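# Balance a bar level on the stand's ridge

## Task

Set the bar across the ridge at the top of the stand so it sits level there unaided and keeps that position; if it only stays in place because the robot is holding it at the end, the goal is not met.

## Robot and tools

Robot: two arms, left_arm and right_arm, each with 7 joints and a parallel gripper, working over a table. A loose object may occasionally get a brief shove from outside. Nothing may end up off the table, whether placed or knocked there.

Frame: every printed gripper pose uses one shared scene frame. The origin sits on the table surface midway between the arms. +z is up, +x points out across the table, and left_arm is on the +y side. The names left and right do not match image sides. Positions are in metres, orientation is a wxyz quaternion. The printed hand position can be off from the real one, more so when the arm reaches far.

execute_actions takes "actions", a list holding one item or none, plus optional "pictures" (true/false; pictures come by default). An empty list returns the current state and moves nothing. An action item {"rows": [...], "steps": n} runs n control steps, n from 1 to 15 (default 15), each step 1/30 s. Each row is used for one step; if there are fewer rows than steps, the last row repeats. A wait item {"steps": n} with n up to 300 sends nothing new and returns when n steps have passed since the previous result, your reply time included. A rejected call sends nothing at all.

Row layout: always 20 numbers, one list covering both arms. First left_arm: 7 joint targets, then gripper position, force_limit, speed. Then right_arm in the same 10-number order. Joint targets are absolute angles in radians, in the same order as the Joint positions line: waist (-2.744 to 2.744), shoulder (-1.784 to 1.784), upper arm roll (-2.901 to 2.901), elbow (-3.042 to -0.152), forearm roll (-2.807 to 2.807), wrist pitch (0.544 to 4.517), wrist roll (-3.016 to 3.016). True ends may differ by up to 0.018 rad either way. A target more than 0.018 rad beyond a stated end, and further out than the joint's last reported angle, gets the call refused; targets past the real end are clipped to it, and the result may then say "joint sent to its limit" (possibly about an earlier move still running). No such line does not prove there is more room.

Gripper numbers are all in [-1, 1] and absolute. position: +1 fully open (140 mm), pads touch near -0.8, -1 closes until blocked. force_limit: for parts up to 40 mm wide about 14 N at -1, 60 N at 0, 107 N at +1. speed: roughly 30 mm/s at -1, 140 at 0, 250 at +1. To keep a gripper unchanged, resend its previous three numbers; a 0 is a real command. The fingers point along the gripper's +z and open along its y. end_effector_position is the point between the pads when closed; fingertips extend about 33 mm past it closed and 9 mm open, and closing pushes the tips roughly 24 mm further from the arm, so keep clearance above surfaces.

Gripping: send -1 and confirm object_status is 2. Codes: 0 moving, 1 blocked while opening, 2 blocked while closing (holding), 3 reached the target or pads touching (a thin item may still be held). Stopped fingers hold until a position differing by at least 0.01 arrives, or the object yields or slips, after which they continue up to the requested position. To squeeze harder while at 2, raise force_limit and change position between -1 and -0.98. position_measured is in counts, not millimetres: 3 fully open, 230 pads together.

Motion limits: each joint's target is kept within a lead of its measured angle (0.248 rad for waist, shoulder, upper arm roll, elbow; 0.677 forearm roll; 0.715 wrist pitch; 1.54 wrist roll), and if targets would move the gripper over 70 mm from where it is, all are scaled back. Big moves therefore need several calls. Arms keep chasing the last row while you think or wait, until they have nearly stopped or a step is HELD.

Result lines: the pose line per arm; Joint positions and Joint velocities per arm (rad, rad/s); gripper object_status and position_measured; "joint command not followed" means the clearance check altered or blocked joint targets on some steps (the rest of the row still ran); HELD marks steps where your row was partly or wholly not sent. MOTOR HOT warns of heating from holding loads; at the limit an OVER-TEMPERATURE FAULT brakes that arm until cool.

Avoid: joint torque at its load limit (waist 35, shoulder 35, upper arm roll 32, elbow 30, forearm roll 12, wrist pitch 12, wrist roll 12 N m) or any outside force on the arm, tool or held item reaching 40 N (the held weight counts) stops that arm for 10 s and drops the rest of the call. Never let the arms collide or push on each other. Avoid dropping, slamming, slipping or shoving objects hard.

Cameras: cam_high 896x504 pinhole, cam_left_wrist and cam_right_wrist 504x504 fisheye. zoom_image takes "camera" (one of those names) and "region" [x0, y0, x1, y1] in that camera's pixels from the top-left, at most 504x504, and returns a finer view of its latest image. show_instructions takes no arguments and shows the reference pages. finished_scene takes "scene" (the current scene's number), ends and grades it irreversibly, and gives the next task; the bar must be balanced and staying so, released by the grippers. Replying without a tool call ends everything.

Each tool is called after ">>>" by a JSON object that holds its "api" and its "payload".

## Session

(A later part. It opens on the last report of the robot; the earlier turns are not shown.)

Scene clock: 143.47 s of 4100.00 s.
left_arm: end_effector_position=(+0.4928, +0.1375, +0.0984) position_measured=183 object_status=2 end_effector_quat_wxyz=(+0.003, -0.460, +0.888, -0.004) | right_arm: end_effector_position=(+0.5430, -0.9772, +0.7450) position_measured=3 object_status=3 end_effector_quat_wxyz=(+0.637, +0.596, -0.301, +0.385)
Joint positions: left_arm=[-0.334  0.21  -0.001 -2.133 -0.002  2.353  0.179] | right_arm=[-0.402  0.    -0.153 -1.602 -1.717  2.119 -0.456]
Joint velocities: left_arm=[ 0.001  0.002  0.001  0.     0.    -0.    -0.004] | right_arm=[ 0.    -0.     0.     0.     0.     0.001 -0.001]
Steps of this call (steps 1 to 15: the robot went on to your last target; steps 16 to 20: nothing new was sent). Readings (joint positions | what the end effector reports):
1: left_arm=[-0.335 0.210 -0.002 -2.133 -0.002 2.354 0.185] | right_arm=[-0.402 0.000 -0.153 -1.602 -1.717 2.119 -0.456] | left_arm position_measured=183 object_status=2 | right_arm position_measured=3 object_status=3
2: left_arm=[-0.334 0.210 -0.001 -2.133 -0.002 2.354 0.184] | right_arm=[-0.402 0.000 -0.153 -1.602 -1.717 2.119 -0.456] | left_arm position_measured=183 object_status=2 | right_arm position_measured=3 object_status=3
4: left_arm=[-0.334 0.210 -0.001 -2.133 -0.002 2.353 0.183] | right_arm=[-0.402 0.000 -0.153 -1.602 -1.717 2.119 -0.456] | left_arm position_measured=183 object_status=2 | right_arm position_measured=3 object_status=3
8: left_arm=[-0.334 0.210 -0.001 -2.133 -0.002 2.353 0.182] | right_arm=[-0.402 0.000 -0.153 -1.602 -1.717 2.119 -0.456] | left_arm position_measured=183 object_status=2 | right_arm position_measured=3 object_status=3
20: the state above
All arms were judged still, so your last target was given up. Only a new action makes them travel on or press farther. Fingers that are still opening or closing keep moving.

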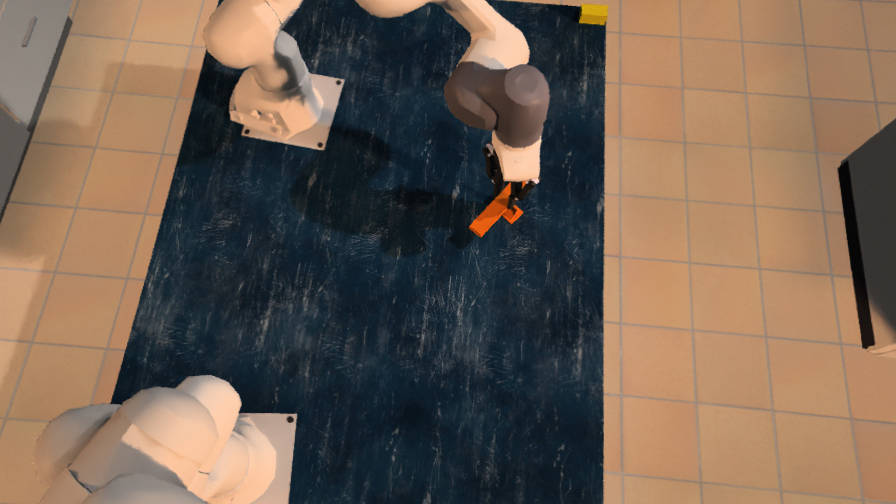

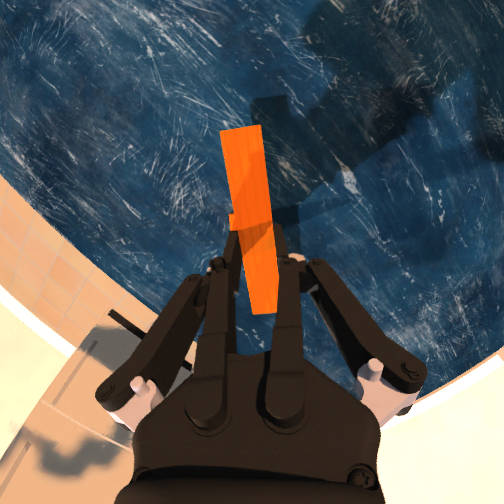

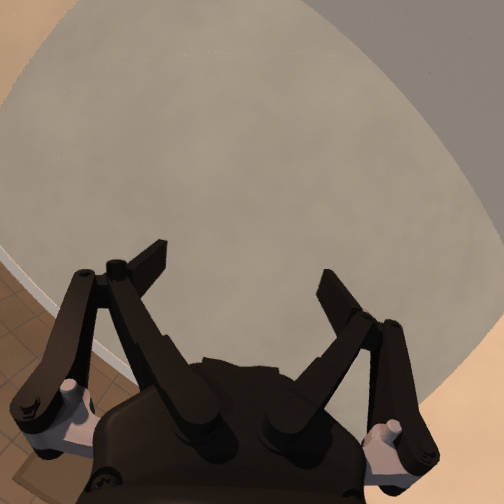

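>>> {"api": "execute_actions", "payload": {"actions": [{"rows":[[-0.316,0.232,0,-2.124,0,2.361,0.19,-1,-0.7,-0.5,-0.4,0,-0.151,-1.6,-1.717,2.121,-0.456,1,0,0]],"steps":15}], "pictures": false}}

>>> {"api": "execute_actions", "payload": {"actions": [{"rows":[[-0.316,0.247,0,-2.129,0,2.381,0.19,-1,-0.7,-0.5,-0.4,0,-0.151,-1.6,-1.717,2.121,-0.456,1,0,0]],"steps":15}], "pictures": false}}

>>> {"api": "execute_actions", "payload": {"actions": [{"rows":[[-0.316,0.247,0,-2.129,0,2.381,0.19,-0.37,-0.7,-1,-0.4,0,-0.151,-1.6,-1.717,2.121,-0.456,1,0,0]],"steps":5}], "pictures": false}}

>>> {"api": "execute_actions", "payload": {"actions": [{"rows":[[-0.316,0.247,0,-2.129,0,2.381,0.19,-1,-0.7,0,-0.4,0,-0.151,-1.6,-1.717,2.121,-0.456,1,0,0]],"steps":15}]}}

>>> {"api": "zoom_image", "payload": {"camera": "cam_left_wrist", "region": [100,100,350,350]}}

Scene clock: 154.57 s of 4100.00 s.
left_arm: end_effector_position=(+0.4962, +0.1471, +0.0887) position_measured=183 object_status=2 end_effector_quat_wxyz=(-0.001, -0.465, +0.885, +0.001) | right_arm: end_effector_position=(+0.5430, -0.9772, +0.7450) position_measured=3 object_status=3 end_effector_quat_wxyz=(+0.637, +0.596, -0.301, +0.385)
Joint positions: left_arm=[-0.318  0.232  0.    -2.127 -0.002  2.357  0.185] | right_arm=[-0.402  0.    -0.153 -1.602 -1.717  2.119 -0.456]
Joint velocities: left_arm=[-0.001 -0.    -0.001  0.002  0.001  0.002  0.007] | right_arm=[-0.001  0.     0.    -0.001 -0.    -0.002  0.002]
Steps of this call (steps 1 to 90: nothing new was sent; then 7.60 s passed at rest; steps 91 to 105: all 15 steps of this action). Readings (joint positions | what the end effector reports):
91: left_arm=[-0.332 0.212 -0.002 -2.131 -0.002 2.354 0.179] | right_arm=[-0.402 0.000 -0.153 -1.602 -1.717 2.119 -0.456] | left_arm position_measured=183 object_status=2 | right_arm position_measured=3 object_status=3
92: left_arm=[-0.329 0.217 -0.002 -2.128 -0.002 2.355 0.180] | right_arm=[-0.402 0.000 -0.153 -1.602 -1.717 2.119 -0.456] | left_arm position_measured=183 object_status=2 | right_arm position_measured=3 object_status=3
94: left_arm=[-0.322 0.226 -0.001 -2.127 -0.002 2.356 0.181] | right_arm=[-0.402 0.000 -0.153 -1.602 -1.717 2.119 -0.456] | left_arm position_measured=183 object_status=2 | right_arm position_measured=3 object_status=3
98: left_arm=[-0.318 0.232 0.000 -2.127 -0.002 2.356 0.183] | right_arm=[-0.402 0.000 -0.153 -1.602 -1.717 2.119 -0.456] | left_arm position_measured=183 object_status=2 | right_arm position_measured=3 object_status=3
105: the state above

Scene clock: 155.07 s of 4100.00 s.
left_arm: end_effector_position=(+0.4982, +0.1462, +0.0821) position_measured=183 object_status=2 end_effector_quat_wxyz=(+0.000, -0.465, +0.886, -0.001) | right_arm: end_effector_position=(+0.5430, -0.9772, +0.7450) position_measured=3 object_status=3 end_effector_quat_wxyz=(+0.637, +0.596, -0.301, +0.385)
Joint positions: left_arm=[-0.318  0.246  0.    -2.128 -0.002  2.376  0.186] | right_arm=[-0.402  0.    -0.153 -1.602 -1.717  2.119 -0.456]
Joint velocities: left_arm=[-0.    -0.001  0.001  0.     0.001  0.006  0.   ] | right_arm=[ 0.001  0.001 -0.    -0.     0.    -0.    -0.001]
Steps of this call (steps 1 to 15: all 15 steps of this action). Readings (joint positions | what the end effector reports):
1: left_arm=[-0.318 0.233 0.000 -2.127 -0.002 2.360 0.185] | right_arm=[-0.402 0.000 -0.153 -1.602 -1.717 2.119 -0.456] | left_arm position_measured=183 object_status=2 | right_arm position_measured=3 object_status=3
2: left_arm=[-0.318 0.236 0.000 -2.127 -0.002 2.363 0.185] | right_arm=[-0.402 0.000 -0.153 -1.602 -1.717 2.119 -0.456] | left_arm position_measured=183 object_status=2 | right_arm position_measured=3 object_status=3
4: left_arm=[-0.318 0.243 0.000 -2.127 -0.002 2.368 0.185] | right_arm=[-0.402 0.000 -0.153 -1.602 -1.717 2.119 -0.456] | left_arm position_measured=183 object_status=2 | right_arm position_measured=3 object_status=3
8: left_arm=[-0.318 0.245 0.000 -2.128 -0.002 2.373 0.186] | right_arm=[-0.402 0.000 -0.153 -1.602 -1.717 2.119 -0.456] | left_arm position_measured=183 object_status=2 | right_arm position_measured=3 object_status=3
15: the state above

Scene clock: 155.23 s of 4100.00 s.
left_arm: end_effector_position=(+0.4984, +0.1462, +0.0821) position_measured=177 object_status=0 end_effector_quat_wxyz=(+0.000, -0.465, +0.886, -0.001) | right_arm: end_effector_position=(+0.5430, -0.9772, +0.7450) position_measured=3 object_status=3 end_effector_quat_wxyz=(+0.637, +0.596, -0.301, +0.385)
Joint positions: left_arm=[-0.318  0.246  0.    -2.128 -0.002  2.377  0.186] | right_arm=[-0.402  0.    -0.153 -1.602 -1.717  2.119 -0.456]
Joint velocities: left_arm=[-0.    -0.     0.001 -0.001 -0.001  0.004  0.   ] | right_arm=[-0.001 -0.001 -0.     0.    -0.002  0.     0.   ]
Steps of this call (steps 1 to 5: all 5 steps of this action). Readings (joint positions | what the end effector reports):
1: left_arm=[-0.318 0.246 0.000 -2.128 -0.002 2.376 0.186] | right_arm=[-0.402 0.000 -0.153 -1.602 -1.717 2.119 -0.456] | left_arm position_measured=183 object_status=0 | right_arm position_measured=3 object_status=3
2: left_arm=[-0.318 0.246 0.000 -2.128 -0.002 2.376 0.186] | right_arm=[-0.402 0.000 -0.153 -1.602 -1.717 2.119 -0.456] | left_arm position_measured=183 object_status=0 | right_arm position_measured=3 object_status=3
4: left_arm=[-0.318 0.246 0.000 -2.128 -0.002 2.376 0.186] | right_arm=[-0.402 0.000 -0.153 -1.602 -1.717 2.119 -0.456] | left_arm position_measured=178 object_status=0 | right_arm position_measured=3 object_status=3
5: the state above

Scene clock: 155.73 s of 4100.00 s.
left_arm: end_effector_position=(+0.4985, +0.1461, +0.0821) position_measured=183 object_status=2 end_effector_quat_wxyz=(+0.000, -0.464, +0.886, -0.001) | right_arm: end_effector_position=(+0.5430, -0.9772, +0.7450) position_measured=3 object_status=3 end_effector_quat_wxyz=(+0.637, +0.596, -0.301, +0.385)
Joint positions: left_arm=[-0.318  0.246  0.    -2.128 -0.002  2.377  0.186] | right_arm=[-0.402  0.    -0.153 -1.602 -1.717  2.119 -0.456]
Joint velocities: left_arm=[ 0.     0.     0.001 -0.    -0.     0.001  0.001] | right_arm=[ 0.001 -0.001 -0.     0.001 -0.001  0.001  0.001]
Steps of this call (steps 1 to 15: all 15 steps of this action). Readings (joint positions | what the end effector reports):
1: left_arm=[-0.318 0.246 0.000 -2.128 -0.002 2.377 0.186] | right_arm=[-0.402 0.000 -0.153 -1.602 -1.717 2.119 -0.456] | left_arm position_measured=176 object_status=0 | right_arm position_measured=3 object_status=3
2: left_arm=[-0.318 0.246 0.000 -2.128 -0.002 2.377 0.186] | right_arm=[-0.402 0.000 -0.153 -1.602 -1.717 2.119 -0.456] | left_arm position_measured=181 object_status=0 | right_arm position_measured=3 object_status=3
4: left_arm=[-0.318 0.246 0.000 -2.128 -0.002 2.377 0.186] | right_arm=[-0.402 0.000 -0.153 -1.602 -1.717 2.119 -0.456] | left_arm position_measured=183 object_status=0 | right_arm position_measured=3 object_status=3
8: left_arm=[-0.318 0.246 0.000 -2.128 -0.002 2.377 0.186] | right_arm=[-0.402 0.000 -0.153 -1.602 -1.717 2.119 -0.456] | left_arm position_measured=183 object_status=0 | right_arm position_measured=3 object_status=3
15: the state above

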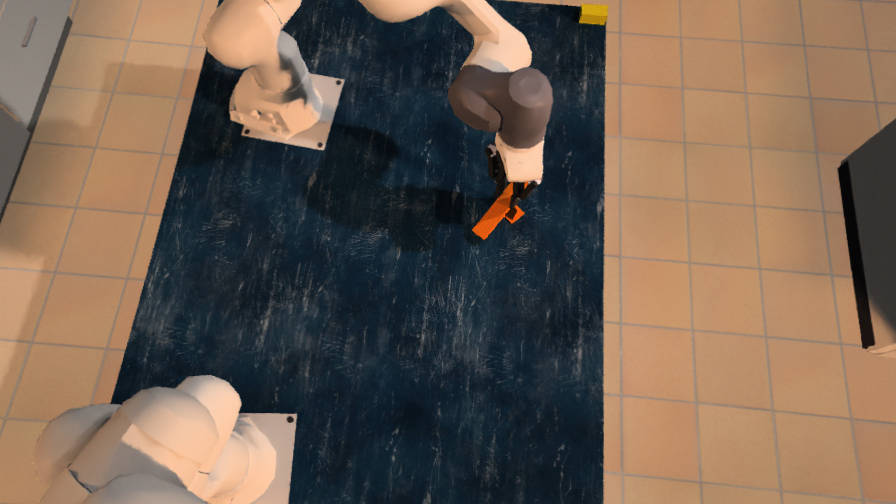

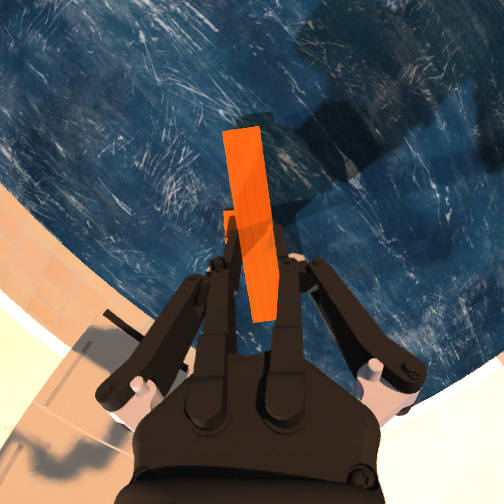

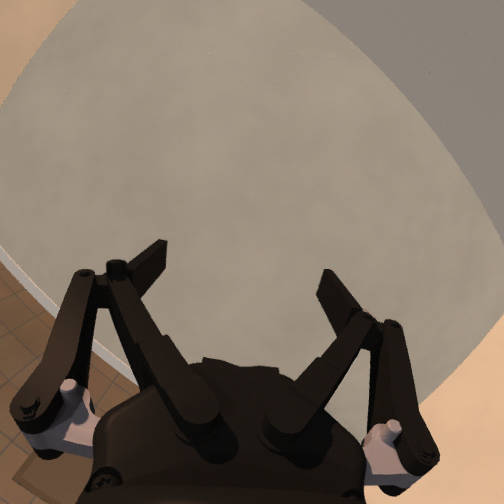

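Region (100, 100, 350, 350) of cam_left_wrist's 504x504 image, scaled by 2.016, with more detail than that image has.

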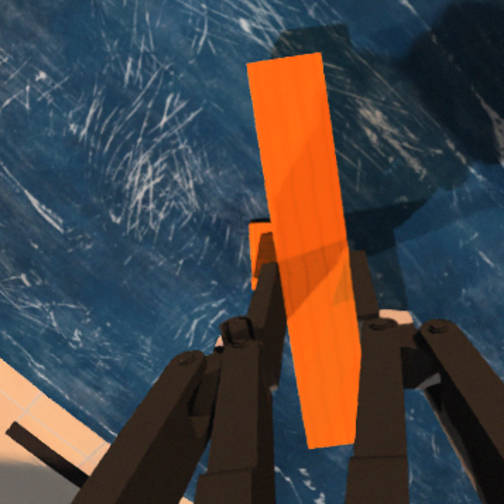

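>>> {"api": "execute_actions", "payload": {"actions": [{"rows":[[-0.316,0.23,0,-2.124,0,2.359,0.19,-1,-0.7,0,-0.4,0,-0.151,-1.6,-1.717,2.121,-0.456,1,0,0]],"steps":10}], "pictures": false}}

>>> {"api": "execute_actions", "payload": {"actions": [{"rows":[[-0.296,0.26,0,-2.079,0,2.344,0.2,-1,-0.7,0,-0.4,0,-0.151,-1.6,-1.717,2.121,-0.456,1,0,0]],"steps":15}], "pictures": false}}

>>> {"api": "execute_actions", "payload": {"actions": [{"rows":[[-0.296,0.275,0,-2.084,0,2.364,0.2,-1,-0.7,0,-0.4,0,-0.151,-1.6,-1.717,2.121,-0.456,1,0,0]],"steps":15}], "pictures": false}}

>>> {"api": "execute_actions", "payload": {"actions": [{"rows":[[-0.296,0.275,0,-2.084,0,2.364,0.2,-0.37,-0.7,-1,-0.4,0,-0.151,-1.6,-1.717,2.121,-0.456,1,0,0]],"steps":5}], "pictures": false}}

>>> {"api": "execute_actions", "payload": {"actions": [{"rows":[[-0.296,0.275,0,-2.084,0,2.364,0.2,-1,-0.7,0,-0.4,0,-0.151,-1.6,-1.717,2.121,-0.456,1,0,0]],"steps":15}]}}

>>> {"api": "zoom_image", "payload": {"camera": "cam_left_wrist", "region": [100,100,350,350]}}

Scene clock: 162.63 s of 4100.00 s.
left_arm: end_effector_position=(+0.4992, +0.1458, +0.0903) position_measured=183 object_status=2 end_effector_quat_wxyz=(+0.002, -0.464, +0.886, -0.003) | right_arm: end_effector_position=(+0.5430, -0.9772, +0.7450) position_measured=3 object_status=3 end_effector_quat_wxyz=(+0.637, +0.596, -0.301, +0.385)
Joint positions: left_arm=[-0.318  0.231  0.    -2.126 -0.002  2.365  0.187] | right_arm=[-0.402  0.    -0.153 -1.602 -1.717  2.119 -0.456]
Joint velocities: left_arm=[ 0.    -0.     0.001 -0.001  0.    -0.014 -0.001] | right_arm=[ 0.    -0.     0.    -0.001  0.    -0.     0.   ]
Steps of this call (steps 1 to 15: the robot went on to your last target; steps 16 to 90: nothing new was sent; then 3.57 s passed at rest; steps 91 to 100: all 10 steps of this action). Readings (joint positions | what the end effector reports):
91: left_arm=[-0.318 0.245 0.000 -2.128 -0.002 2.375 0.187] | right_arm=[-0.402 0.000 -0.153 -1.602 -1.717 2.119 -0.456] | left_arm position_measured=183 object_status=2 | right_arm position_measured=3 object_status=3
92: left_arm=[-0.318 0.242 0.000 -2.128 -0.002 2.372 0.187] | right_arm=[-0.402 0.000 -0.153 -1.602 -1.717 2.119 -0.456] | left_arm position_measured=183 object_status=2 | right_arm position_measured=3 object_status=3
94: left_arm=[-0.318 0.236 0.000 -2.127 -0.002 2.369 0.187] | right_arm=[-0.402 0.000 -0.153 -1.602 -1.717 2.119 -0.456] | left_arm position_measured=183 object_status=2 | right_arm position_measured=3 object_status=3
98: left_arm=[-0.318 0.231 0.000 -2.126 -0.002 2.366 0.187] | right_arm=[-0.402 0.000 -0.153 -1.602 -1.717 2.119 -0.456] | left_arm position_measured=183 object_status=2 | right_arm position_measured=3 object_status=3
100: the state above

Scene clock: 163.13 s of 4100.00 s.
left_arm: end_effector_position=(+0.5142, +0.1521, +0.0912) position_measured=183 object_status=2 end_effector_quat_wxyz=(+0.002, -0.470, +0.883, -0.003) | right_arm: end_effector_position=(+0.5430, -0.9772, +0.7450) position_measured=3 object_status=3 end_effector_quat_wxyz=(+0.637, +0.596, -0.301, +0.385)
Joint positions: left_arm=[-0.298  0.259  0.    -2.082 -0.002  2.348  0.194] | right_arm=[-0.402  0.    -0.153 -1.602 -1.717  2.119 -0.456]
Joint velocities: left_arm=[ 0.002  0.001  0.001  0.001 -0.001 -0.006  0.006] | right_arm=[-0.001 -0.     0.001 -0.     0.    -0.     0.   ]
Steps of this call (steps 1 to 15: all 15 steps of this action). Readings (joint positions | what the end effector reports):
1: left_arm=[-0.315 0.236 -0.002 -2.117 -0.002 2.361 0.187] | right_arm=[-0.402 0.000 -0.153 -1.602 -1.717 2.119 -0.456] | left_arm position_measured=183 object_status=2 | right_arm position_measured=3 object_status=3
2: left_arm=[-0.311 0.244 -0.002 -2.105 -0.002 2.359 0.188] | right_arm=[-0.402 0.000 -0.153 -1.602 -1.717 2.119 -0.456] | left_arm position_measured=183 object_status=2 | right_arm position_measured=3 object_status=3
4: left_arm=[-0.303 0.253 -0.001 -2.091 -0.002 2.356 0.190] | right_arm=[-0.402 0.000 -0.153 -1.602 -1.717 2.119 -0.456] | left_arm position_measured=183 object_status=2 | right_arm position_measured=3 object_status=3
8: left_arm=[-0.298 0.258 0.000 -2.083 -0.002 2.351 0.192] | right_arm=[-0.402 0.000 -0.153 -1.602 -1.717 2.119 -0.456] | left_arm position_measured=183 object_status=2 | right_arm position_measured=3 object_status=3
15: the state above

Scene clock: 163.63 s of 4100.00 s.
left_arm: end_effector_position=(+0.5149, +0.1519, +0.0854) position_measured=183 object_status=2 end_effector_quat_wxyz=(+0.002, -0.469, +0.883, -0.003) | right_arm: end_effector_position=(+0.5430, -0.9772, +0.7450) position_measured=3 object_status=3 end_effector_quat_wxyz=(+0.637, +0.596, -0.301, +0.385)
Joint positions: left_arm=[-0.298  0.271  0.    -2.082 -0.002  2.36   0.196] | right_arm=[-0.402  0.    -0.153 -1.602 -1.717  2.119 -0.456]
Joint velocities: left_arm=[-0.001  0.     0.001  0.    -0.001  0.004  0.002] | right_arm=[-0.    -0.001 -0.002 -0.001 -0.001  0.001 -0.002]
Steps of this call (steps 1 to 15: all 15 steps of this action). Readings (joint positions | what the end effector reports):
1: left_arm=[-0.298 0.260 0.000 -2.082 -0.002 2.350 0.195] | right_arm=[-0.402 0.000 -0.153 -1.602 -1.717 2.119 -0.456] | left_arm position_measured=183 object_status=2 | right_arm position_measured=3 object_status=3
2: left_arm=[-0.298 0.264 0.000 -2.082 -0.002 2.352 0.195] | right_arm=[-0.402 0.000 -0.153 -1.602 -1.717 2.119 -0.456] | left_arm position_measured=183 object_status=2 | right_arm position_measured=3 object_status=3
4: left_arm=[-0.298 0.270 0.000 -2.082 -0.002 2.355 0.195] | right_arm=[-0.402 0.000 -0.153 -1.602 -1.717 2.119 -0.456] | left_arm position_measured=183 object_status=2 | right_arm position_measured=3 object_status=3
8: left_arm=[-0.298 0.271 0.000 -2.082 -0.002 2.358 0.196] | right_arm=[-0.402 0.000 -0.153 -1.602 -1.717 2.119 -0.456] | left_arm position_measured=183 object_status=2 | right_arm position_measured=3 object_status=3
15: the state above

Scene clock: 163.80 s of 4100.00 s.
left_arm: end_effector_position=(+0.5146, +0.1520, +0.0844) position_measured=177 object_status=0 end_effector_quat_wxyz=(+0.001, -0.469, +0.883, -0.002) | right_arm: end_effector_position=(+0.5430, -0.9772, +0.7450) position_measured=3 object_status=3 end_effector_quat_wxyz=(+0.637, +0.596, -0.301, +0.385)
Joint positions: left_arm=[-0.298  0.273  0.    -2.082 -0.002  2.36   0.196] | right_arm=[-0.402  0.    -0.153 -1.602 -1.717  2.119 -0.456]
Joint velocities: left_arm=[-0.001  0.018 -0.    -0.001 -0.001 -0.     0.   ] | right_arm=[-0.    -0.     0.001 -0.002 -0.001 -0.    -0.001]
Steps of this call (steps 1 to 5: all 5 steps of this action). Readings (joint positions | what the end effector reports):
1: left_arm=[-0.298 0.271 0.000 -2.082 -0.002 2.360 0.196] | right_arm=[-0.402 0.000 -0.153 -1.602 -1.717 2.119 -0.456] | left_arm position_measured=183 object_status=0 | right_arm position_measured=3 object_status=3
2: left_arm=[-0.298 0.271 0.000 -2.082 -0.002 2.360 0.196] | right_arm=[-0.402 0.000 -0.153 -1.602 -1.717 2.119 -0.456] | left_arm position_measured=183 object_status=0 | right_arm position_measured=3 object_status=3
4: left_arm=[-0.298 0.272 0.000 -2.082 -0.002 2.360 0.196] | right_arm=[-0.402 0.000 -0.153 -1.602 -1.717 2.119 -0.456] | left_arm position_measured=178 object_status=0 | right_arm position_measured=3 object_status=3
5: the state above

Scene clock: 164.30 s of 4100.00 s.
left_arm: end_effector_position=(+0.5146, +0.1520, +0.0841) position_measured=183 object_status=2 end_effector_quat_wxyz=(+0.001, -0.469, +0.883, -0.002) | right_arm: end_effector_position=(+0.5430, -0.9772, +0.7450) position_measured=3 object_status=3 end_effector_quat_wxyz=(+0.637, +0.596, -0.301, +0.385)
Joint positions: left_arm=[-0.298  0.273  0.    -2.082 -0.002  2.361  0.197] | right_arm=[-0.402  0.    -0.153 -1.602 -1.717  2.119 -0.456]
Joint velocities: left_arm=[ 0.001  0.    -0.001 -0.001  0.    -0.    -0.001] | right_arm=[-0.001  0.001 -0.    -0.001 -0.     0.     0.002]
Steps of this call (steps 1 to 15: all 15 steps of this action). Readings (joint positions | what the end effector reports):
1: left_arm=[-0.298 0.273 0.000 -2.082 -0.002 2.360 0.196] | right_arm=[-0.402 0.000 -0.153 -1.602 -1.717 2.119 -0.456] | left_arm position_measured=176 object_status=0 | right_arm position_measured=3 object_status=3
2: left_arm=[-0.298 0.273 0.000 -2.082 -0.002 2.361 0.196] | right_arm=[-0.402 0.000 -0.153 -1.602 -1.717 2.119 -0.456] | left_arm position_measured=181 object_status=0 | right_arm position_measured=3 object_status=3
4: left_arm=[-0.298 0.273 0.000 -2.082 -0.002 2.361 0.196] | right_arm=[-0.402 0.000 -0.153 -1.602 -1.717 2.119 -0.456] | left_arm position_measured=183 object_status=0 | right_arm position_measured=3 object_status=3
8: left_arm=[-0.298 0.273 0.000 -2.082 -0.002 2.361 0.197] | right_arm=[-0.402 0.000 -0.153 -1.602 -1.717 2.119 -0.456] | left_arm position_measured=183 object_status=0 | right_arm position_measured=3 object_status=3
15: the state above

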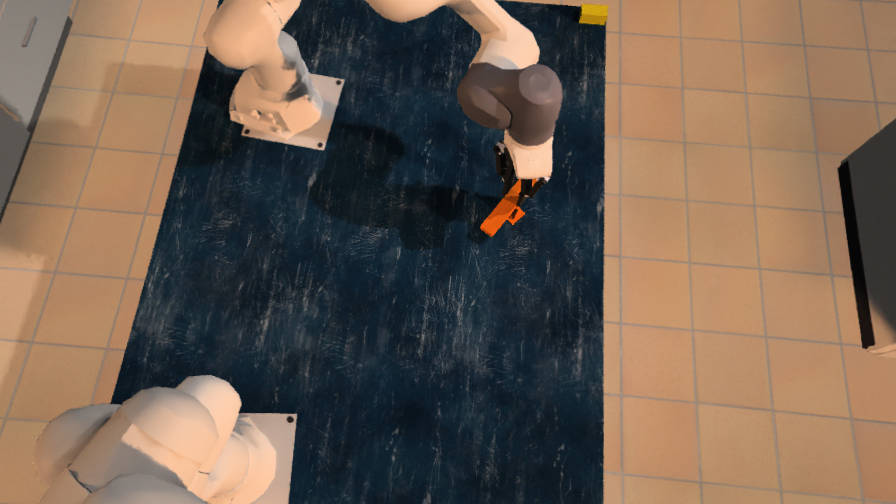

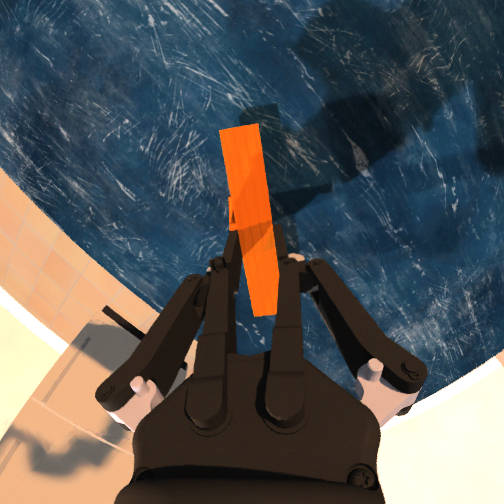

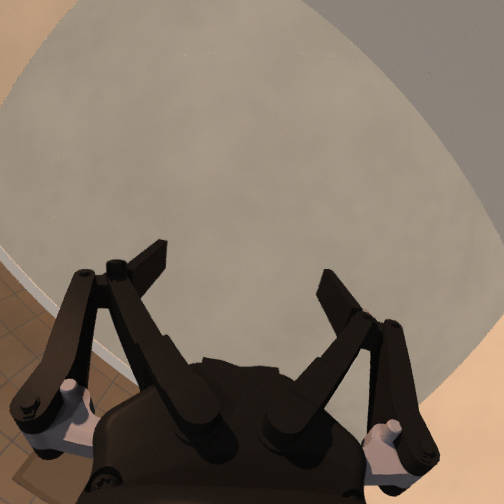

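Region (100, 100, 350, 350) of cam_left_wrist's 504x504 image, scaled by 2.016, with more detail than that image has.

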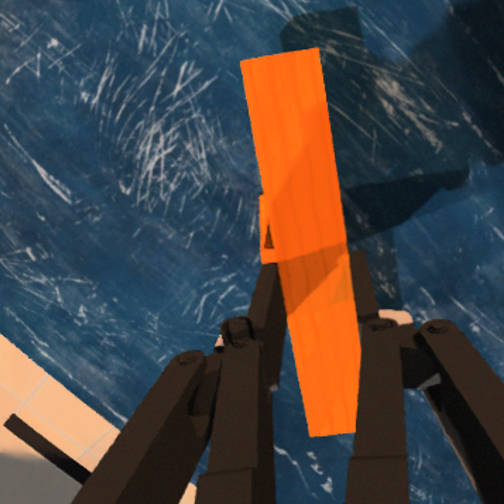

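Near level; symmetric, so go to midpoint (~−0.310).

>>> {"api": "execute_actions", "payload": {"actions": [{"rows":[[-0.296,0.264,0,-2.08,0,2.349,0.2,-1,-0.7,0,-0.4,0,-0.151,-1.6,-1.717,2.121,-0.456,1,0,0]],"steps":10}], "pictures": false}}

>>> {"api": "execute_actions", "payload": {"actions": [{"rows":[[-0.312,0.264,0,-2.08,0,2.349,0.2,-1,-0.7,0,-0.4,0,-0.151,-1.6,-1.717,2.121,-0.456,1,0,0]],"steps":15}], "pictures": false}}

>>> {"api": "execute_actions", "payload": {"actions": [{"rows":[[-0.312,0.276,0,-2.084,0,2.365,0.2,-1,-0.7,0,-0.4,0,-0.151,-1.6,-1.717,2.121,-0.456,1,0,0]],"steps":15}], "pictures": false}}

>>> {"api": "execute_actions", "payload": {"actions": [{"rows":[[-0.312,0.276,0,-2.084,0,2.365,0.2,-0.37,-0.7,-1,-0.4,0,-0.151,-1.6,-1.717,2.121,-0.456,1,0,0]],"steps":7}], "pictures": false}}

>>> {"api": "execute_actions", "payload": {"actions": [{"rows":[[-0.312,0.276,0,-2.084,0,2.365,0.2,-1,-0.7,0,-0.4,0,-0.151,-1.6,-1.717,2.121,-0.456,1,0,0]],"steps":15}]}}

>>> {"api": "zoom_image", "payload": {"camera": "cam_left_wrist", "region": [100,100,350,350]}}

Scene clock: 172.93 s of 4100.00 s.
left_arm: end_effector_position=(+0.5143, +0.1521, +0.0878) position_measured=183 object_status=2 end_effector_quat_wxyz=(+0.001, -0.469, +0.883, -0.003) | right_arm: end_effector_position=(+0.5430, -0.9772, +0.7450) position_measured=3 object_status=3 end_effector_quat_wxyz=(+0.637, +0.596, -0.301, +0.385)
Joint positions: left_arm=[-0.298  0.266  0.    -2.082 -0.002  2.354  0.197] | right_arm=[-0.402  0.    -0.153 -1.602 -1.717  2.119 -0.456]
Joint velocities: left_arm=[-0.001  0.001 -0.001 -0.     0.    -0.008  0.002] | right_arm=[ 0.    -0.     0.    -0.001 -0.    -0.    -0.   ]
Steps of this call (steps 1 to 15: the robot went on to your last target; steps 16 to 90: nothing new was sent; then 5.30 s passed at rest; steps 91 to 100: all 10 steps of this action). Readings (joint positions | what the end effector reports):
91: left_arm=[-0.298 0.272 0.000 -2.082 -0.002 2.359 0.197] | right_arm=[-0.402 0.000 -0.153 -1.602 -1.717 2.119 -0.456] | left_arm position_measured=183 object_status=2 | right_arm position_measured=3 object_status=3
92: left_arm=[-0.298 0.271 0.000 -2.082 -0.002 2.358 0.197] | right_arm=[-0.402 0.000 -0.153 -1.602 -1.717 2.119 -0.456] | left_arm position_measured=183 object_status=2 | right_arm position_measured=3 object_status=3
94: left_arm=[-0.298 0.268 0.000 -2.082 -0.002 2.356 0.197] | right_arm=[-0.402 0.000 -0.153 -1.602 -1.717 2.119 -0.456] | left_arm position_measured=183 object_status=2 | right_arm position_measured=3 object_status=3
98: left_arm=[-0.298 0.266 0.000 -2.082 -0.002 2.354 0.197] | right_arm=[-0.402 0.000 -0.153 -1.602 -1.717 2.119 -0.456] | left_arm position_measured=183 object_status=2 | right_arm position_measured=3 object_status=3
100: the state above

Scene clock: 173.43 s of 4100.00 s.
left_arm: end_effector_position=(+0.5110, +0.1455, +0.0877) position_measured=183 object_status=2 end_effector_quat_wxyz=(+0.001, -0.463, +0.886, -0.002) | right_arm: end_effector_position=(+0.5430, -0.9772, +0.7450) position_measured=3 object_status=3 end_effector_quat_wxyz=(+0.637, +0.596, -0.301, +0.385)
Joint positions: left_arm=[-0.31   0.266  0.    -2.082 -0.002  2.352  0.197] | right_arm=[-0.402  0.    -0.153 -1.602 -1.717  2.119 -0.456]
Joint velocities: left_arm=[ 0.001 -0.     0.001  0.001  0.001  0.    -0.001] | right_arm=[ 0.001  0.001 -0.     0.    -0.001 -0.001 -0.001]
Steps of this call (steps 1 to 15: all 15 steps of this action). Readings (joint positions | what the end effector reports):
1: left_arm=[-0.299 0.266 0.001 -2.082 -0.002 2.353 0.197] | right_arm=[-0.402 0.000 -0.153 -1.602 -1.717 2.119 -0.456] | left_arm position_measured=183 object_status=2 | right_arm position_measured=3 object_status=3
2: left_arm=[-0.302 0.266 0.002 -2.082 -0.002 2.353 0.197] | right_arm=[-0.402 0.000 -0.153 -1.602 -1.717 2.119 -0.456] | left_arm position_measured=183 object_status=2 | right_arm position_measured=3 object_status=3
4: left_arm=[-0.307 0.266 0.001 -2.082 -0.002 2.353 0.197] | right_arm=[-0.402 0.000 -0.153 -1.602 -1.717 2.119 -0.456] | left_arm position_measured=183 object_status=2 | right_arm position_measured=3 object_status=3
8: left_arm=[-0.310 0.266 0.000 -2.082 -0.002 2.353 0.197] | right_arm=[-0.402 0.000 -0.153 -1.602 -1.717 2.119 -0.456] | left_arm position_measured=183 object_status=2 | right_arm position_measured=3 object_status=3
15: the state above

Scene clock: 173.93 s of 4100.00 s.
left_arm: end_effector_position=(+0.5114, +0.1453, +0.0835) position_measured=183 object_status=2 end_effector_quat_wxyz=(+0.001, -0.463, +0.886, -0.002) | right_arm: end_effector_position=(+0.5430, -0.9772, +0.7450) position_measured=3 object_status=3 end_effector_quat_wxyz=(+0.637, +0.596, -0.301, +0.385)
Joint positions: left_arm=[-0.31   0.274  0.    -2.082 -0.002  2.361  0.197] | right_arm=[-0.402  0.    -0.153 -1.602 -1.717  2.119 -0.456]
Joint velocities: left_arm=[ 0.     0.001  0.001  0.001  0.     0.002 -0.001] | right_arm=[-0.     0.     0.001 -0.001 -0.001  0.001 -0.   ]
Steps of this call (steps 1 to 15: all 15 steps of this action). Readings (joint positions | what the end effector reports):
1: left_arm=[-0.310 0.266 0.000 -2.082 -0.002 2.354 0.197] | right_arm=[-0.402 0.000 -0.153 -1.602 -1.717 2.119 -0.456] | left_arm position_measured=183 object_status=2 | right_arm position_measured=3 object_status=3
2: left_arm=[-0.310 0.268 0.000 -2.082 -0.002 2.355 0.197] | right_arm=[-0.402 0.000 -0.153 -1.602 -1.717 2.119 -0.456] | left_arm position_measured=183 object_status=2 | right_arm position_measured=3 object_status=3
4: left_arm=[-0.310 0.273 0.000 -2.082 -0.002 2.357 0.197] | right_arm=[-0.402 0.000 -0.153 -1.602 -1.717 2.119 -0.456] | left_arm position_measured=183 object_status=2 | right_arm position_measured=3 object_status=3
8: left_arm=[-0.310 0.274 0.000 -2.082 -0.002 2.359 0.197] | right_arm=[-0.402 0.000 -0.153 -1.602 -1.717 2.119 -0.456] | left_arm position_measured=183 object_status=2 | right_arm position_measured=3 object_status=3
15: the state above

Scene clock: 174.17 s of 4100.00 s.
left_arm: end_effector_position=(+0.5113, +0.1454, +0.0831) position_measured=176 object_status=0 end_effector_quat_wxyz=(+0.001, -0.463, +0.886, -0.002) | right_arm: end_effector_position=(+0.5430, -0.9772, +0.7450) position_measured=3 object_status=3 end_effector_quat_wxyz=(+0.637, +0.596, -0.301, +0.385)
Joint positions: left_arm=[-0.31   0.275  0.    -2.082 -0.002  2.361  0.197] | right_arm=[-0.402  0.    -0.153 -1.602 -1.717  2.119 -0.456]
Joint velocities: left_arm=[-0.001 -0.     0.    -0.    -0.     0.001 -0.001] | right_arm=[ 0.     0.001 -0.    -0.    -0.     0.     0.   ]
Steps of this call (steps 1 to 7: all 7 steps of this action). Readings (joint positions | what the end effector reports):
1: left_arm=[-0.310 0.274 0.000 -2.082 -0.002 2.361 0.197] | right_arm=[-0.402 0.000 -0.153 -1.602 -1.717 2.119 -0.456] | left_arm position_measured=183 object_status=0 | right_arm position_measured=3 object_status=3
2: left_arm=[-0.310 0.274 0.000 -2.082 -0.002 2.361 0.197] | right_arm=[-0.402 0.000 -0.153 -1.602 -1.717 2.119 -0.456] | left_arm position_measured=183 object_status=0 | right_arm position_measured=3 object_status=3
4: left_arm=[-0.310 0.274 0.000 -2.082 -0.002 2.361 0.197] | right_arm=[-0.402 0.000 -0.153 -1.602 -1.717 2.119 -0.456] | left_arm position_measured=178 object_status=0 | right_arm position_measured=3 object_status=3
7: the state above

Scene clock: 174.67 s of 4100.00 s.
left_arm: end_effector_position=(+0.5112, +0.1454, +0.0827) position_measured=182 object_status=2 end_effector_quat_wxyz=(+0.001, -0.463, +0.886, -0.002) | right_arm: end_effector_position=(+0.5430, -0.9772, +0.7450) position_measured=3 object_status=3 end_effector_quat_wxyz=(+0.637, +0.596, -0.301, +0.385)
Joint positions: left_arm=[-0.31   0.275  0.    -2.083 -0.002  2.361  0.197] | right_arm=[-0.402  0.    -0.153 -1.602 -1.717  2.119 -0.456]
Joint velocities: left_arm=[ 0.001 -0.    -0.001 -0.    -0.    -0.     0.   ] | right_arm=[-0.001  0.001  0.     0.001 -0.    -0.001  0.002]
Steps of this call (steps 1 to 15: all 15 steps of this action). Readings (joint positions | what the end effector reports):
1: left_arm=[-0.310 0.275 0.000 -2.082 -0.002 2.361 0.197] | right_arm=[-0.402 0.000 -0.153 -1.602 -1.717 2.119 -0.456] | left_arm position_measured=176 object_status=0 | right_arm position_measured=3 object_status=3
2: left_arm=[-0.310 0.275 0.000 -2.082 -0.002 2.361 0.197] | right_arm=[-0.402 0.000 -0.153 -1.602 -1.717 2.119 -0.456] | left_arm position_measured=181 object_status=0 | right_arm position_measured=3 object_status=3
4: left_arm=[-0.310 0.275 0.000 -2.082 -0.002 2.361 0.197] | right_arm=[-0.402 0.000 -0.153 -1.602 -1.717 2.119 -0.456] | left_arm position_measured=182 object_status=0 | right_arm position_measured=3 object_status=3
8: left_arm=[-0.310 0.275 0.000 -2.083 -0.002 2.361 0.197] | right_arm=[-0.402 0.000 -0.153 -1.602 -1.717 2.119 -0.456] | left_arm position_measured=182 object_status=0 | right_arm position_measured=3 object_status=3
15: the state above

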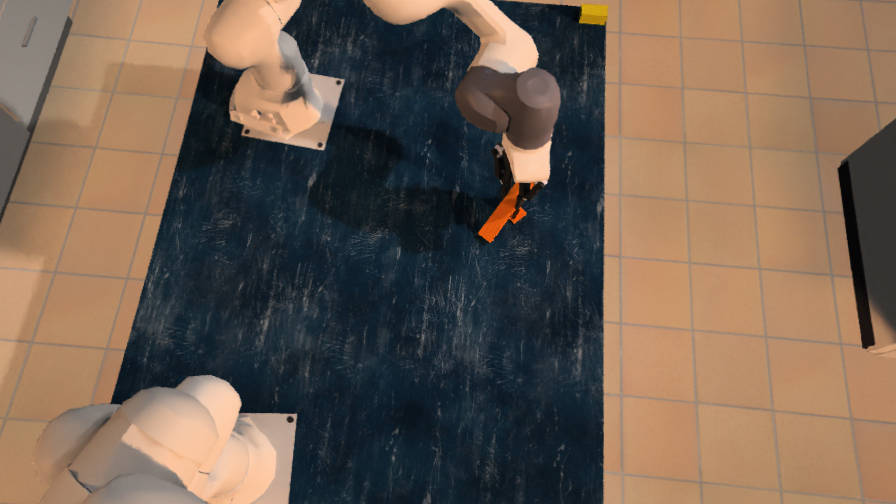

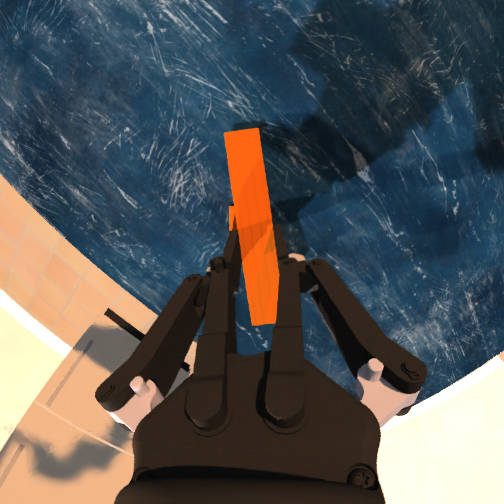

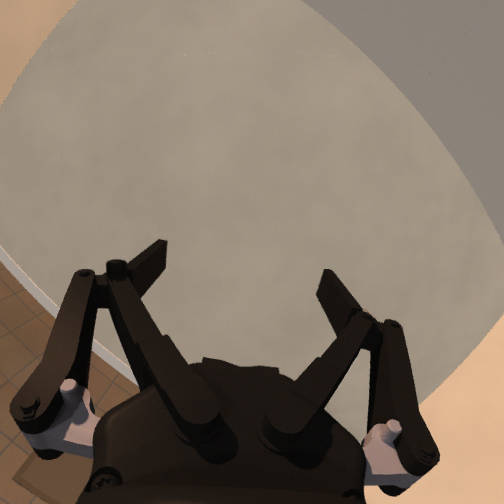

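Region (100, 100, 350, 350) of cam_left_wrist's 504x504 image, scaled by 2.016, with more detail than that image has.

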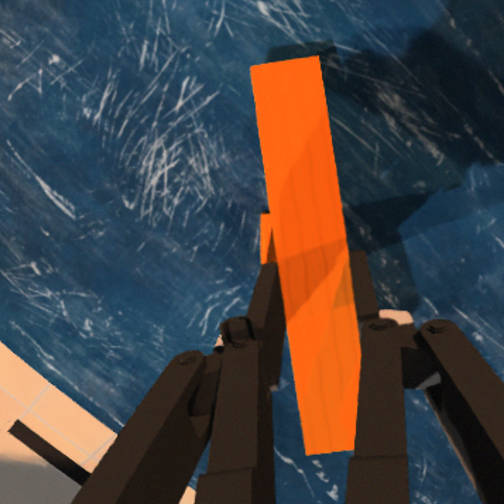

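>>> {"api": "execute_actions", "payload": {"actions": [{"rows":[[-0.312,0.258,0,-2.078,0,2.341,0.2,-1,-0.7,0,-0.4,0,-0.151,-1.6,-1.717,2.121,-0.456,1,0,0]],"steps":10}], "pictures": false}}

>>> {"api": "execute_actions", "payload": {"actions": [{"rows":[[-0.291,0.268,0,-2.063,0,2.336,0.2,-1,-0.7,0,-0.4,0,-0.151,-1.6,-1.717,2.121,-0.456,1,0,0]],"steps":15}], "pictures": false}}

>>> {"api": "execute_actions", "payload": {"actions": [{"rows":[[-0.291,0.285,0,-2.069,0,2.359,0.2,-1,-0.7,0,-0.4,0,-0.151,-1.6,-1.717,2.121,-0.456,1,0,0]],"steps":15}], "pictures": false}}

>>> {"api": "execute_actions", "payload": {"actions": [{"rows":[[-0.291,0.285,0,-2.069,0,2.359,0.2,-0.37,-0.7,-1,-0.4,0,-0.151,-1.6,-1.717,2.121,-0.456,1,0,0]],"steps":5}], "pictures": false}}

>>> {"api": "execute_actions", "payload": {"actions": [{"rows":[[-0.291,0.285,0,-2.069,0,2.359,0.2,-1,-0.7,0,-0.4,0,-0.151,-1.6,-1.717,2.121,-0.456,1,0,0]],"steps":15}]}}

>>> {"api": "zoom_image", "payload": {"camera": "cam_left_wrist", "region": [100,100,350,350]}}

Scene clock: 186.90 s of 4100.00 s.
left_arm: end_effector_position=(+0.5120, +0.1450, +0.0921) position_measured=182 object_status=2 end_effector_quat_wxyz=(+0.002, -0.463, +0.886, -0.003) | right_arm: end_effector_position=(+0.5430, -0.9772, +0.7450) position_measured=3 object_status=3 end_effector_quat_wxyz=(+0.637, +0.596, -0.301, +0.385)
Joint positions: left_arm=[-0.31   0.259  0.    -2.08  -0.002  2.347  0.197] | right_arm=[-0.402  0.    -0.153 -1.602 -1.717  2.119 -0.456]
Joint velocities: left_arm=[ 0.    -0.001  0.    -0.     0.    -0.017 -0.   ] | right_arm=[-0.001 -0.001  0.    -0.     0.001 -0.     0.   ]
Steps of this call (steps 1 to 15: the robot went on to your last target; steps 16 to 90: nothing new was sent; then 8.90 s passed at rest; steps 91 to 100: all 10 steps of this action). Readings (joint positions | what the end effector reports):
91: left_arm=[-0.310 0.274 0.000 -2.083 -0.002 2.359 0.197] | right_arm=[-0.402 0.000 -0.153 -1.602 -1.717 2.119 -0.456] | left_arm position_measured=182 object_status=2 | right_arm position_measured=3 object_status=3
92: left_arm=[-0.310 0.271 0.000 -2.083 -0.002 2.356 0.197] | right_arm=[-0.402 0.000 -0.153 -1.602 -1.717 2.119 -0.456] | left_arm position_measured=182 object_status=2 | right_arm position_measured=3 object_status=3
94: left_arm=[-0.310 0.264 0.000 -2.081 -0.002 2.352 0.197] | right_arm=[-0.402 0.000 -0.153 -1.602 -1.717 2.119 -0.456] | left_arm position_measured=182 object_status=2 | right_arm position_measured=3 object_status=3
98: left_arm=[-0.310 0.259 0.000 -2.080 -0.002 2.348 0.197] | right_arm=[-0.402 0.000 -0.153 -1.602 -1.717 2.119 -0.456] | left_arm position_measured=182 object_status=2 | right_arm position_measured=3 object_status=3
100: the state above

Scene clock: 187.40 s of 4100.00 s.
left_arm: end_effector_position=(+0.5188, +0.1533, +0.0925) position_measured=182 object_status=2 end_effector_quat_wxyz=(+0.002, -0.471, +0.882, -0.003) | right_arm: end_effector_position=(+0.5430, -0.9772, +0.7450) position_measured=3 object_status=3 end_effector_quat_wxyz=(+0.637, +0.596, -0.301, +0.385)
Joint positions: left_arm=[-0.293  0.267  0.    -2.066 -0.002  2.34   0.197] | right_arm=[-0.402  0.    -0.153 -1.602 -1.717  2.119 -0.456]
Joint velocities: left_arm=[ 0.    -0.    -0.     0.     0.001 -0.003  0.001] | right_arm=[-0.    -0.001  0.    -0.    -0.001  0.    -0.002]
Steps of this call (steps 1 to 15: all 15 steps of this action). Readings (joint positions | what the end effector reports):
1: left_arm=[-0.308 0.261 -0.001 -2.077 -0.002 2.345 0.197] | right_arm=[-0.402 0.000 -0.153 -1.602 -1.717 2.119 -0.456] | left_arm position_measured=182 object_status=2 | right_arm position_measured=3 object_status=3
2: left_arm=[-0.304 0.263 -0.002 -2.073 -0.002 2.344 0.197] | right_arm=[-0.402 0.000 -0.153 -1.602 -1.717 2.119 -0.456] | left_arm position_measured=182 object_status=2 | right_arm position_measured=3 object_status=3
4: left_arm=[-0.298 0.266 -0.001 -2.069 -0.002 2.343 0.197] | right_arm=[-0.402 0.000 -0.153 -1.602 -1.717 2.119 -0.456] | left_arm position_measured=182 object_status=2 | right_arm position_measured=3 object_status=3
8: left_arm=[-0.293 0.267 0.000 -2.066 -0.002 2.341 0.197] | right_arm=[-0.402 0.000 -0.153 -1.602 -1.717 2.119 -0.456] | left_arm position_measured=182 object_status=2 | right_arm position_measured=3 object_status=3
15: the state above

Scene clock: 187.90 s of 4100.00 s.
left_arm: end_effector_position=(+0.5198, +0.1527, +0.0856) position_measured=182 object_status=2 end_effector_quat_wxyz=(+0.002, -0.471, +0.882, -0.003) | right_arm: end_effector_position=(+0.5430, -0.9772, +0.7450) position_measured=3 object_status=3 end_effector_quat_wxyz=(+0.637, +0.596, -0.301, +0.385)
Joint positions: left_arm=[-0.293  0.281  0.    -2.067 -0.002  2.355  0.197] | right_arm=[-0.402  0.    -0.153 -1.602 -1.717  2.119 -0.456]
Joint velocities: left_arm=[0.001 0.    0.001 0.    0.001 0.005 0.   ] | right_arm=[-0.001  0.001  0.     0.001  0.     0.001 -0.001]
Steps of this call (steps 1 to 15: all 15 steps of this action). Readings (joint positions | what the end effector reports):
1: left_arm=[-0.293 0.269 0.000 -2.066 -0.002 2.342 0.197] | right_arm=[-0.402 0.000 -0.153 -1.602 -1.717 2.119 -0.456] | left_arm position_measured=182 object_status=2 | right_arm position_measured=3 object_status=3
2: left_arm=[-0.293 0.272 0.000 -2.066 -0.002 2.345 0.197] | right_arm=[-0.402 0.000 -0.153 -1.602 -1.717 2.119 -0.456] | left_arm position_measured=182 object_status=2 | right_arm position_measured=3 object_status=3
4: left_arm=[-0.293 0.280 0.000 -2.067 -0.002 2.348 0.197] | right_arm=[-0.402 0.000 -0.153 -1.602 -1.717 2.119 -0.456] | left_arm position_measured=182 object_status=2 | right_arm position_measured=3 object_status=3
8: left_arm=[-0.293 0.280 0.000 -2.067 -0.002 2.353 0.197] | right_arm=[-0.402 0.000 -0.153 -1.602 -1.717 2.119 -0.456] | left_arm position_measured=182 object_status=2 | right_arm position_measured=3 object_status=3
15: the state above

Scene clock: 188.07 s of 4100.00 s.
left_arm: end_effector_position=(+0.5194, +0.1529, +0.0844) position_measured=176 object_status=0 end_effector_quat_wxyz=(+0.001, -0.471, +0.882, -0.003) | right_arm: end_effector_position=(+0.5430, -0.9772, +0.7450) position_measured=3 object_status=3 end_effector_quat_wxyz=(+0.637, +0.596, -0.301, +0.385)
Joint positions: left_arm=[-0.293  0.283  0.    -2.067 -0.002  2.355  0.197] | right_arm=[-0.402  0.    -0.153 -1.602 -1.717  2.119 -0.456]
Joint velocities: left_arm=[ 0.     0.016  0.001 -0.002 -0.002  0.001 -0.002] | right_arm=[ 0.    -0.001  0.    -0.    -0.     0.    -0.   ]
Steps of this call (steps 1 to 5: all 5 steps of this action). Readings (joint positions | what the end effector reports):
1: left_arm=[-0.293 0.281 0.000 -2.067 -0.002 2.355 0.197] | right_arm=[-0.402 0.000 -0.153 -1.602 -1.717 2.119 -0.456] | left_arm position_measured=182 object_status=0 | right_arm position_measured=3 object_status=3
2: left_arm=[-0.293 0.281 0.000 -2.067 -0.002 2.355 0.197] | right_arm=[-0.402 0.000 -0.153 -1.602 -1.717 2.119 -0.456] | left_arm position_measured=182 object_status=0 | right_arm position_measured=3 object_status=3
4: left_arm=[-0.293 0.282 0.000 -2.067 -0.002 2.355 0.197] | right_arm=[-0.402 0.000 -0.153 -1.602 -1.717 2.119 -0.456] | left_arm position_measured=178 object_status=0 | right_arm position_measured=3 object_status=3
5: the state above

Scene clock: 188.57 s of 4100.00 s.
left_arm: end_effector_position=(+0.5192, +0.1530, +0.0839) position_measured=182 object_status=2 end_effector_quat_wxyz=(+0.001, -0.471, +0.882, -0.002) | right_arm: end_effector_position=(+0.5430, -0.9772, +0.7450) position_measured=3 object_status=3 end_effector_quat_wxyz=(+0.637, +0.596, -0.301, +0.385)
Joint positions: left_arm=[-0.293  0.284  0.    -2.067 -0.002  2.356  0.197] | right_arm=[-0.402  0.    -0.153 -1.602 -1.717  2.119 -0.456]
Joint velocities: left_arm=[-0.    -0.001  0.001  0.    -0.001  0.001  0.   ] | right_arm=[-0.     0.     0.     0.    -0.001  0.    -0.001]
Steps of this call (steps 1 to 15: all 15 steps of this action). Readings (joint positions | what the end effector reports):
1: left_arm=[-0.293 0.283 0.000 -2.067 -0.002 2.355 0.197] | right_arm=[-0.402 0.000 -0.153 -1.602 -1.717 2.119 -0.456] | left_arm position_measured=176 object_status=0 | right_arm position_measured=3 object_status=3
2: left_arm=[-0.293 0.284 0.000 -2.067 -0.002 2.355 0.197] | right_arm=[-0.402 0.000 -0.153 -1.602 -1.717 2.119 -0.456] | left_arm position_measured=181 object_status=0 | right_arm position_measured=3 object_status=3
4: left_arm=[-0.293 0.284 0.000 -2.067 -0.002 2.356 0.197] | right_arm=[-0.402 0.000 -0.153 -1.602 -1.717 2.119 -0.456] | left_arm position_measured=182 object_status=0 | right_arm position_measured=3 object_status=3
8: left_arm=[-0.293 0.284 0.000 -2.067 -0.002 2.356 0.197] | right_arm=[-0.402 0.000 -0.153 -1.602 -1.717 2.119 -0.456] | left_arm position_measured=182 object_status=0 | right_arm position_measured=3 object_status=3
15: the state above

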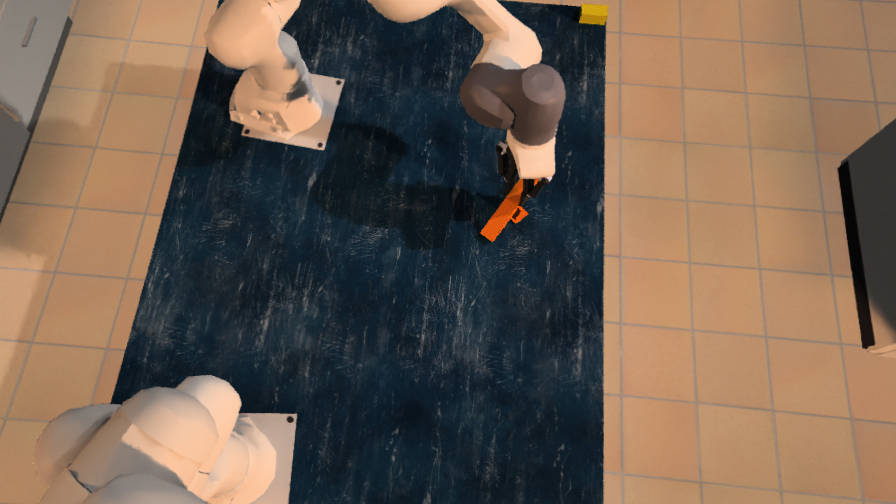

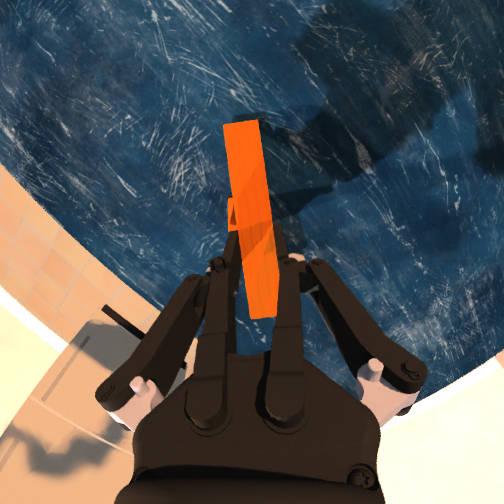

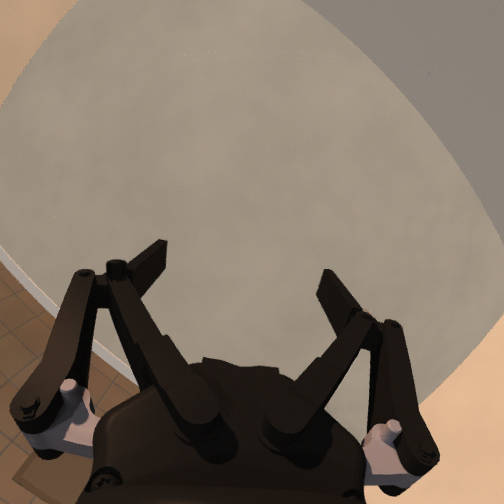

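Region (100, 100, 350, 350) of cam_left_wrist's 504x504 image, scaled by 2.016, with more detail than that image has.

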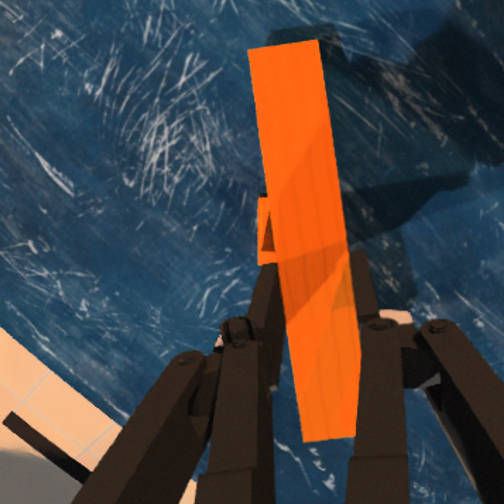

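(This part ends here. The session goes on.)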